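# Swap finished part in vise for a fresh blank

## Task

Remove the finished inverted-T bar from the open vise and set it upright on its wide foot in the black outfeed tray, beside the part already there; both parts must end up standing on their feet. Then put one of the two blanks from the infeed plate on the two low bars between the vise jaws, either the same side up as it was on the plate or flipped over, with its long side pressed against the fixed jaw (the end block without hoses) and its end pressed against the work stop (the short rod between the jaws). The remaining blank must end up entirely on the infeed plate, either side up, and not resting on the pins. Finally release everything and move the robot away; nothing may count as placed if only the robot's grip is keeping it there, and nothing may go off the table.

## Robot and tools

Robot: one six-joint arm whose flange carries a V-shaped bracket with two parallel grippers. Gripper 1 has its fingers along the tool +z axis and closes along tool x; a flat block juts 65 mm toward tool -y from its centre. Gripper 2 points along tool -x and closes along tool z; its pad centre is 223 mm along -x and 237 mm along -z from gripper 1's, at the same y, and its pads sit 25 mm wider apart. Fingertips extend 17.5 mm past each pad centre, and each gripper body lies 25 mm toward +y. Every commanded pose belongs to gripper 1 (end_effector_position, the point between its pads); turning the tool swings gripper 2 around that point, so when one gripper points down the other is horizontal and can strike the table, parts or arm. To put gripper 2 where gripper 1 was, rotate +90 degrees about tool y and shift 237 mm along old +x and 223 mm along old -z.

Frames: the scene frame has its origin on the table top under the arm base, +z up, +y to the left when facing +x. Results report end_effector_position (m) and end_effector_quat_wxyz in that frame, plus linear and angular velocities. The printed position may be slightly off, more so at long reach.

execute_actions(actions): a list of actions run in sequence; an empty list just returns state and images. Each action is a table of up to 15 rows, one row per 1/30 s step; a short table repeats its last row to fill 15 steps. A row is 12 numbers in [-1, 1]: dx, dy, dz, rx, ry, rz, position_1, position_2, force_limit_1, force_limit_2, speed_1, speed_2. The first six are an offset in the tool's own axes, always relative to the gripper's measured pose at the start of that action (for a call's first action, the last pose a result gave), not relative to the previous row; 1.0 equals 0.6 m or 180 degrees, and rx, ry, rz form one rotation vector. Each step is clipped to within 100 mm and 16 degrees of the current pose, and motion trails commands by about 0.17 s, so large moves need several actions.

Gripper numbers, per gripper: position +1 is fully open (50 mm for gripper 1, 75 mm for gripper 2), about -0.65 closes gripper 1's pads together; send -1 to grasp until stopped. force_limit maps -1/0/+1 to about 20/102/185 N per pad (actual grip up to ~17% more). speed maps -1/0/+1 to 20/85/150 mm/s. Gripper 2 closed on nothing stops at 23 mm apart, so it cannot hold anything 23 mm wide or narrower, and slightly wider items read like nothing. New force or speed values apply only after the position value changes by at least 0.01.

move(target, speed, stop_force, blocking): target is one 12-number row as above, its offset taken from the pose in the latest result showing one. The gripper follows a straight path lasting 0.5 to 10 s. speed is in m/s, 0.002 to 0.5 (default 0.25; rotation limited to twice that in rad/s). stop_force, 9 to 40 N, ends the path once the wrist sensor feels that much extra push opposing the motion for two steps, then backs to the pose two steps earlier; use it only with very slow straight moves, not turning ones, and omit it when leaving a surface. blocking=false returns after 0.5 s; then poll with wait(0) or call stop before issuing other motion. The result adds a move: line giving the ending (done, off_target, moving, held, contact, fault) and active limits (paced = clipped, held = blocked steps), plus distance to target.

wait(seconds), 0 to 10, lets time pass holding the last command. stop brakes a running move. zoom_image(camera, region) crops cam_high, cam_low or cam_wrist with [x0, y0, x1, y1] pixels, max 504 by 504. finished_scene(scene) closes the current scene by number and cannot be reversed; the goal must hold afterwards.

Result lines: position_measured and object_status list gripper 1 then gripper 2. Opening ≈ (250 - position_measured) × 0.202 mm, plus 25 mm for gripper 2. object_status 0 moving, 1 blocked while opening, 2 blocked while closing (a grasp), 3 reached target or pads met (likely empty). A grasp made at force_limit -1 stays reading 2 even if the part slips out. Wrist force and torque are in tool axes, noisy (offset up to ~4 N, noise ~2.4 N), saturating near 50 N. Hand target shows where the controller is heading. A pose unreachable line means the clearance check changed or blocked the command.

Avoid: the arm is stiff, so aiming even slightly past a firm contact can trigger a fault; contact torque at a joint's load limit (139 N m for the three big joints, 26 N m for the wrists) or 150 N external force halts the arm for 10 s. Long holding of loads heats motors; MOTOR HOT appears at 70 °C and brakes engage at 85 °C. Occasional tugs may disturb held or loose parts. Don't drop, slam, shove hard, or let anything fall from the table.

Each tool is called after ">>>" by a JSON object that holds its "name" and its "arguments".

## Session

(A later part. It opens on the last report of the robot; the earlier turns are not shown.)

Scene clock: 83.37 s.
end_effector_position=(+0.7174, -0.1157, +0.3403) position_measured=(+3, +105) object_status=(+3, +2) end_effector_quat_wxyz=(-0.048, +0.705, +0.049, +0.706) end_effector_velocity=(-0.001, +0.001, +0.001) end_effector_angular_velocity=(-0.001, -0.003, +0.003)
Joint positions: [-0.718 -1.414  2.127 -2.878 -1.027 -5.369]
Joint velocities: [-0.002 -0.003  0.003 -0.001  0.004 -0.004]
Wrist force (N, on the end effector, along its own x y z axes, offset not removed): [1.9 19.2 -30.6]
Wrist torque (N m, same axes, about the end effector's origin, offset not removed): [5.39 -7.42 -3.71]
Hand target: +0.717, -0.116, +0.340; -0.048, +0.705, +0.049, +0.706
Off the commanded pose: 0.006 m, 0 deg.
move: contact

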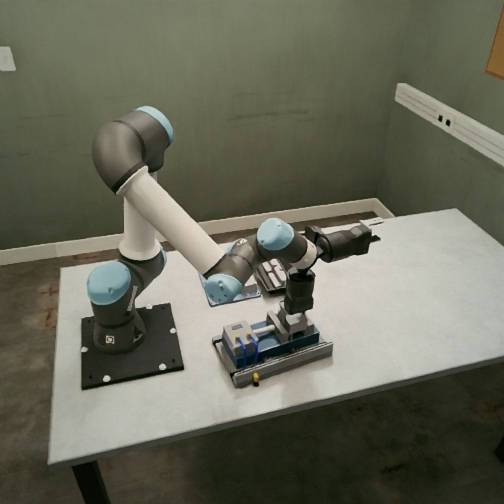

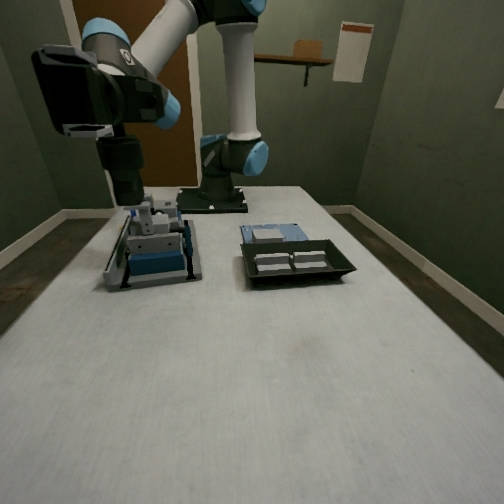

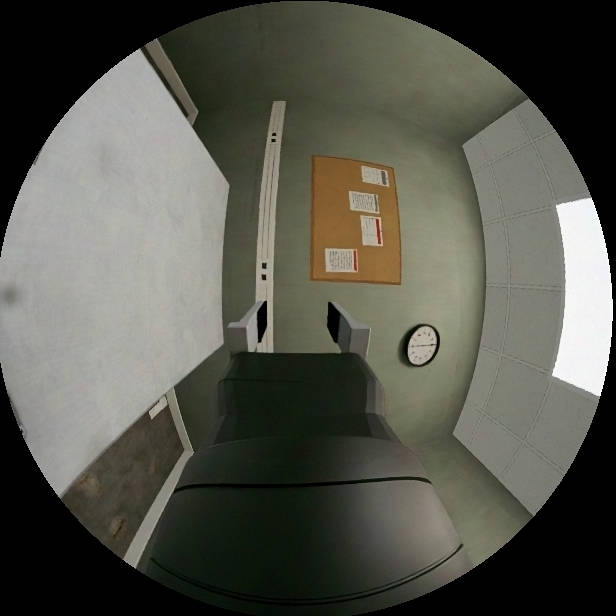

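>>> {"name": "execute_actions", "arguments": {"actions": [[[0,-0.0007,0,0.00055,0,0,1,-1,0,0.2,0.5,-0.4],[0,-0.0014,0,0.0011,0,0,1,-1,0,0.2,0.5,-0.4],[0,-0.0021,0,0.00165,0,0,1,-1,0,0.2,0.5,-0.4],[0,-0.00275,0,0.0022,0,0,1,-1,0,0.2,0.5,-0.4]]]}}

>>> {"name": "wait", "arguments": {"seconds": 0.3}}

Scene clock: 88.53 s.
end_effector_position=(+0.7171, -0.1142, +0.3402) position_measured=(+3, +105) object_status=(+3, +2) end_effector_quat_wxyz=(-0.050, +0.705, +0.051, +0.706) end_effector_velocity=(-0.000, +0.001, -0.000) end_effector_angular_velocity=(-0.000, +0.000, +0.003)
Joint positions: [-0.718 -1.414  2.127 -2.873 -1.023 -5.375]
Joint velocities: [-0.     0.001 -0.     0.002  0.002 -0.004]
Wrist force (N, on the end effector, along its own x y z axes, offset not removed): [5.4 15.7 -31.0]
Wrist torque (N m, same axes, about the end effector's origin, offset not removed): [2.46 -7.80 -2.90]
Hand target: +0.717, -0.114, +0.340; -0.050, +0.705, +0.051, +0.706
Off the commanded pose: 0.000 m, 0 deg.

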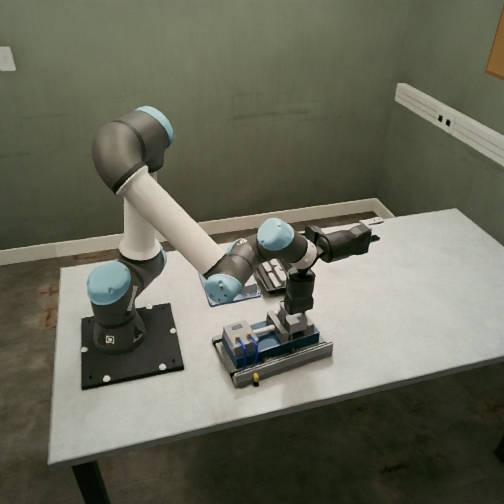

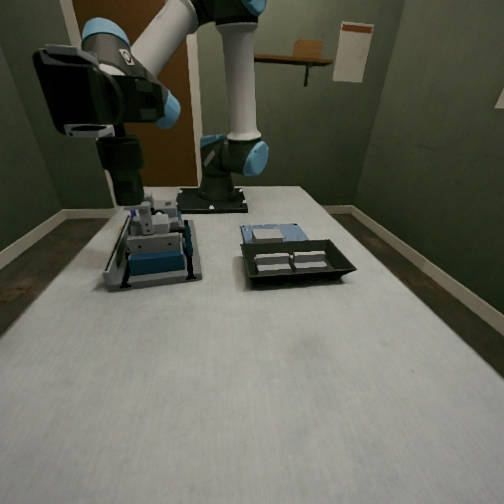

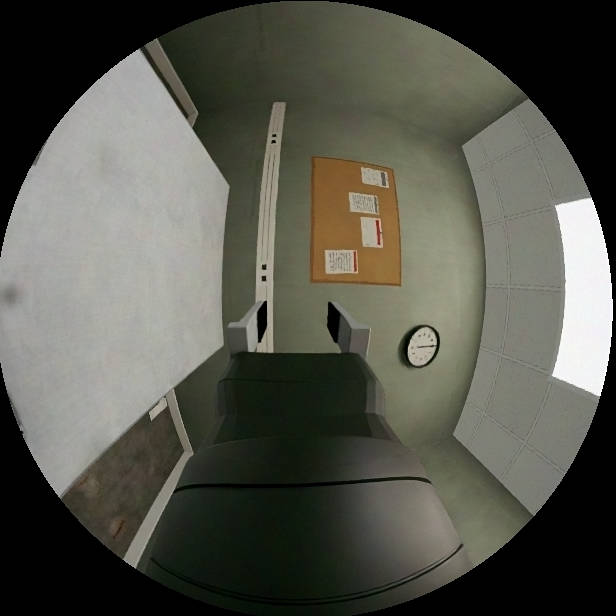

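Scene clock: 88.83 s.
end_effector_position=(+0.7171, -0.1141, +0.3402) position_measured=(+3, +105) object_status=(+3, +2) end_effector_quat_wxyz=(-0.050, +0.705, +0.051, +0.706) end_effector_velocity=(-0.000, +0.000, +0.000) end_effector_angular_velocity=(-0.000, -0.001, +0.000)
Joint positions: [-0.718 -1.414  2.127 -2.873 -1.023 -5.376]
Joint velocities: [-0.    -0.    -0.    -0.     0.001  0.   ]
Wrist force (N, on the end effector, along its own x y z axes, offset not removed): [8.0 13.7 -32.2]
Wrist torque (N m, same axes, about the end effector's origin, offset not removed): [2.12 -9.04 -2.92]
Hand target: +0.717, -0.114, +0.340; -0.050, +0.705, +0.051, +0.706
Off the commanded pose: 0.000 m, 0 deg.
wait: 0.30 s; at rest by 0.17 s

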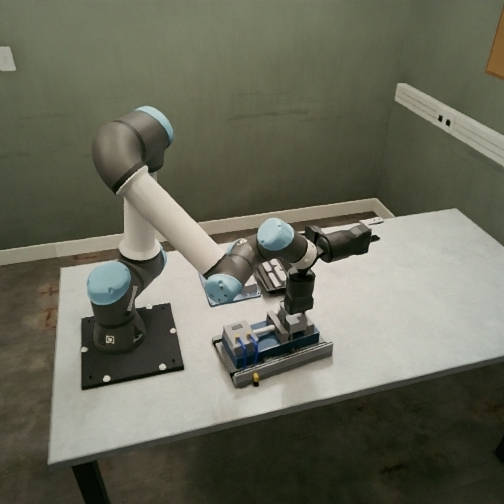

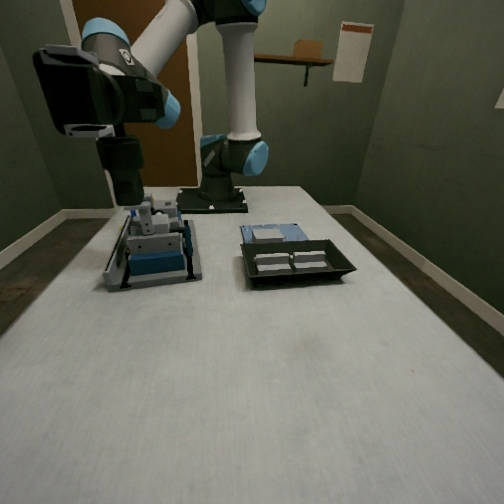

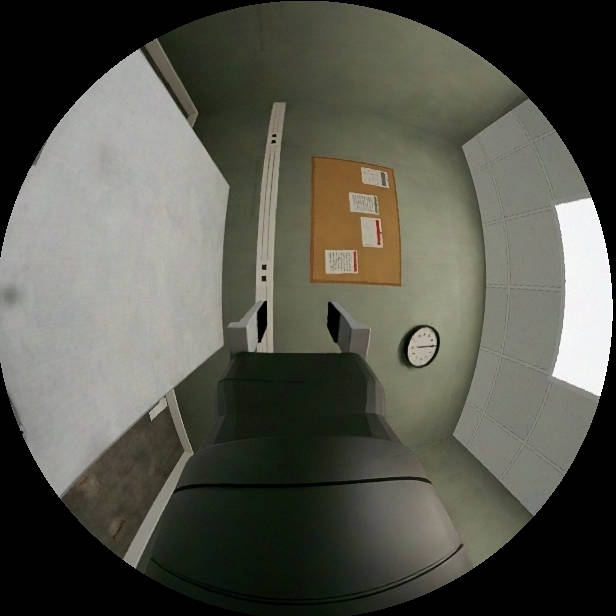

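That overshot to the other corner, so I'll turn back half the angle and then release.

>>> {"name": "execute_actions", "arguments": {"actions": [[[0,0.0012,0,-0.0012,0,0,1,-1,0,0.2,0.5,-0.4]]]}}

>>> {"name": "execute_actions", "arguments": {"actions": [[[-0.0003,0,0,0,0,0,1,1,0,0,0.5,-1]]]}}

>>> {"name": "move", "arguments": {"target": [0.3,0,0,0,0,0,1,1,0,0,0.5,-1]}}

>>> {"name": "zoom_image", "arguments": {"camera": "cam_low", "region": [110, 190, 210, 275]}}

>>> {"name": "zoom_image", "arguments": {"camera": "cam_high", "region": [190, 235, 330, 355]}}

Scene clock: 93.43 s.
end_effector_position=(+0.7173, -0.1148, +0.3403) position_measured=(+3, +105) object_status=(+3, +2) end_effector_quat_wxyz=(-0.049, +0.705, +0.050, +0.706) end_effector_velocity=(-0.000, +0.000, -0.000) end_effector_angular_velocity=(+0.000, +0.001, +0.000)
Joint positions: [-0.718 -1.414  2.127 -2.876 -1.025 -5.372]
Joint velocities: [ 0.  0.  0.  0. -0. -0.]
Wrist force (N, on the end effector, along its own x y z axes, offset not removed): [4.1 20.4 -32.3]
Wrist torque (N m, same axes, about the end effector's origin, offset not removed): [4.78 -8.02 -4.29]
Hand target: +0.717, -0.115, +0.340; -0.049, +0.705, +0.050, +0.706
Off the commanded pose: 0.000 m, 0 deg.

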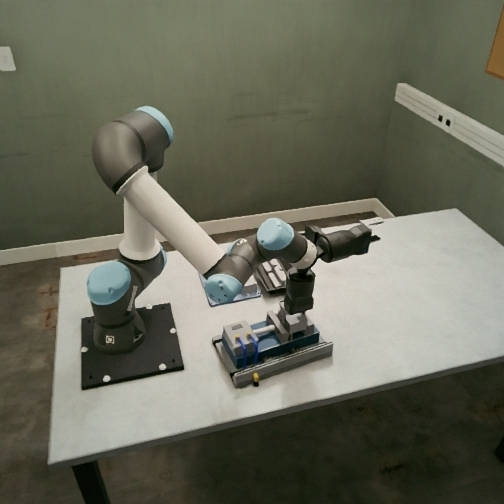

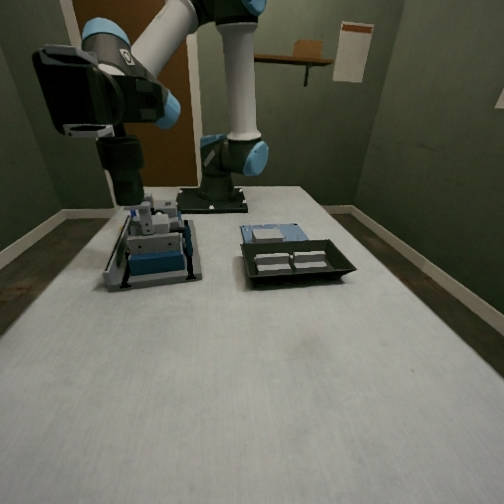

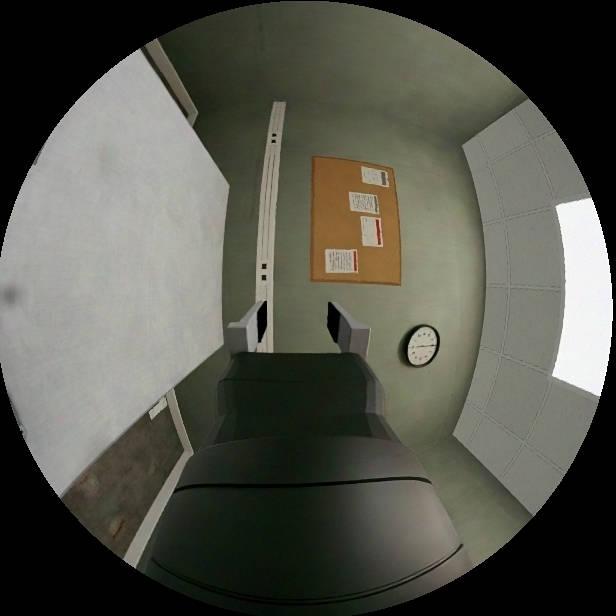

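Scene clock: 93.93 s.
end_effector_position=(+0.7173, -0.1147, +0.3401) position_measured=(+3, +57) object_status=(+3, +0) end_effector_quat_wxyz=(-0.049, +0.705, +0.050, +0.706) end_effector_velocity=(-0.000, +0.000, +0.000) end_effector_angular_velocity=(-0.000, -0.000, +0.001)
Joint positions: [-0.718 -1.414  2.127 -2.876 -1.025 -5.372]
Joint velocities: [ 0.    -0.001  0.     0.001  0.    -0.001]
Wrist force (N, on the end effector, along its own x y z axes, offset not removed): [-1.1 2.5 -2.6]
Wrist torque (N m, same axes, about the end effector's origin, offset not removed): [0.65 0.24 0.29]
Hand target: +0.717, -0.115, +0.340; -0.049, +0.705, +0.050, +0.706
Off the commanded pose: 0.000 m, 0 deg.

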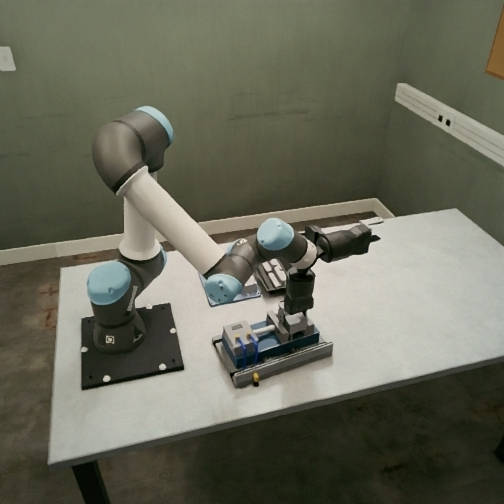

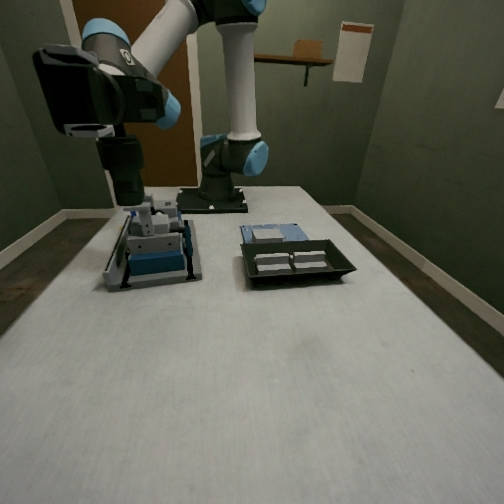

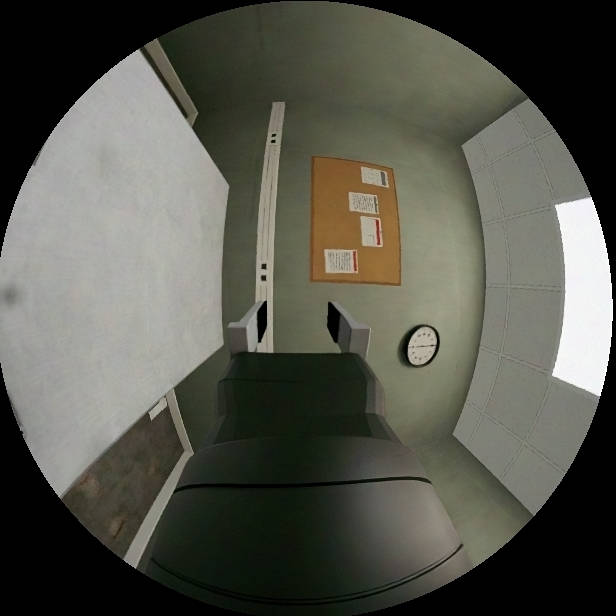

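Scene clock: 95.30 s.
end_effector_position=(+0.7168, -0.1148, +0.5198) position_measured=(+3, +3) object_status=(+3, +3) end_effector_quat_wxyz=(-0.049, +0.705, +0.050, +0.706) end_effector_velocity=(+0.000, +0.000, +0.002) end_effector_angular_velocity=(-0.001, +0.002, +0.002)
Joint positions: [-0.717 -1.619  1.829 -2.374 -1.025 -5.371]
Joint velocities: [ 0.    -0.    -0.008  0.01  -0.001 -0.003]
Wrist force (N, on the end effector, along its own x y z axes, offset not removed): [2.6 1.3 -2.2]
Wrist torque (N m, same axes, about the end effector's origin, offset not removed): [0.32 -0.66 0.26]
Hand target: +0.717, -0.115, +0.520; -0.049, +0.705, +0.050, +0.706
Off the commanded pose: 0.000 m, 0 deg.
move: done

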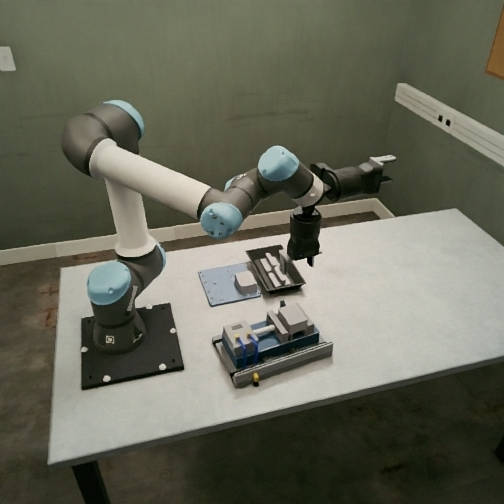

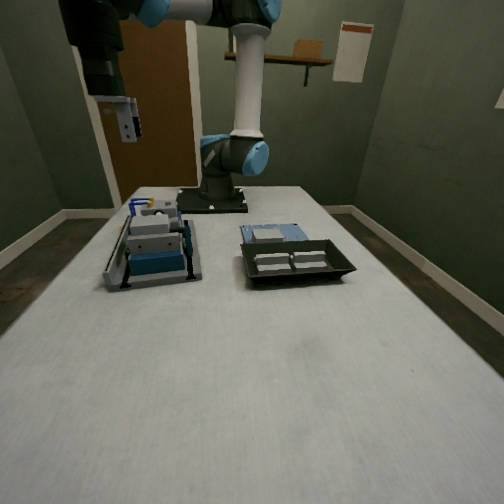

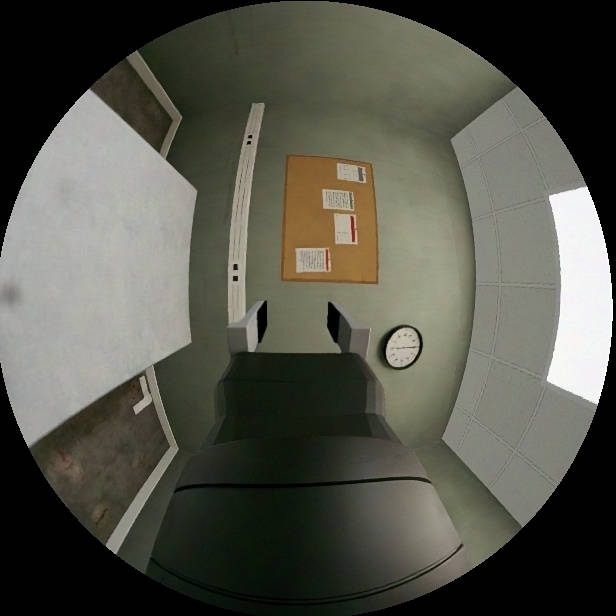

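Region (110, 190, 210, 275) of cam_low's 504x504 image, scaled by 5.040, with more detail than that image has; it fills the top 428 rows of this view, and the rest is white.

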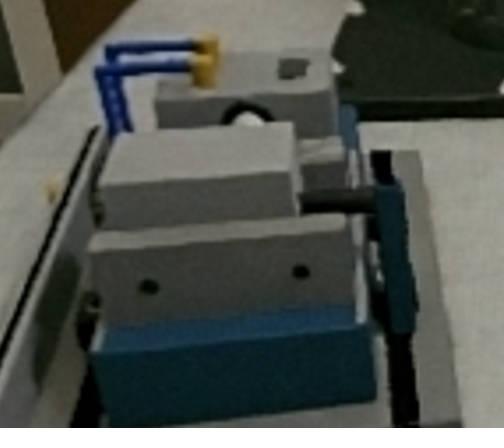

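Region (190, 235, 330, 355) of cam_high's 504x504 image, scaled by 3.600, with more detail than that image has; it fills the top 432 rows of this view, and the rest is white.

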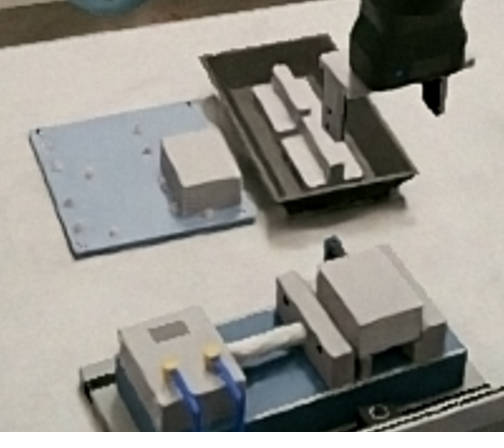

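>>> {"name": "finished_scene", "arguments": {"scene": 2}}

The scene is finished: the task was done.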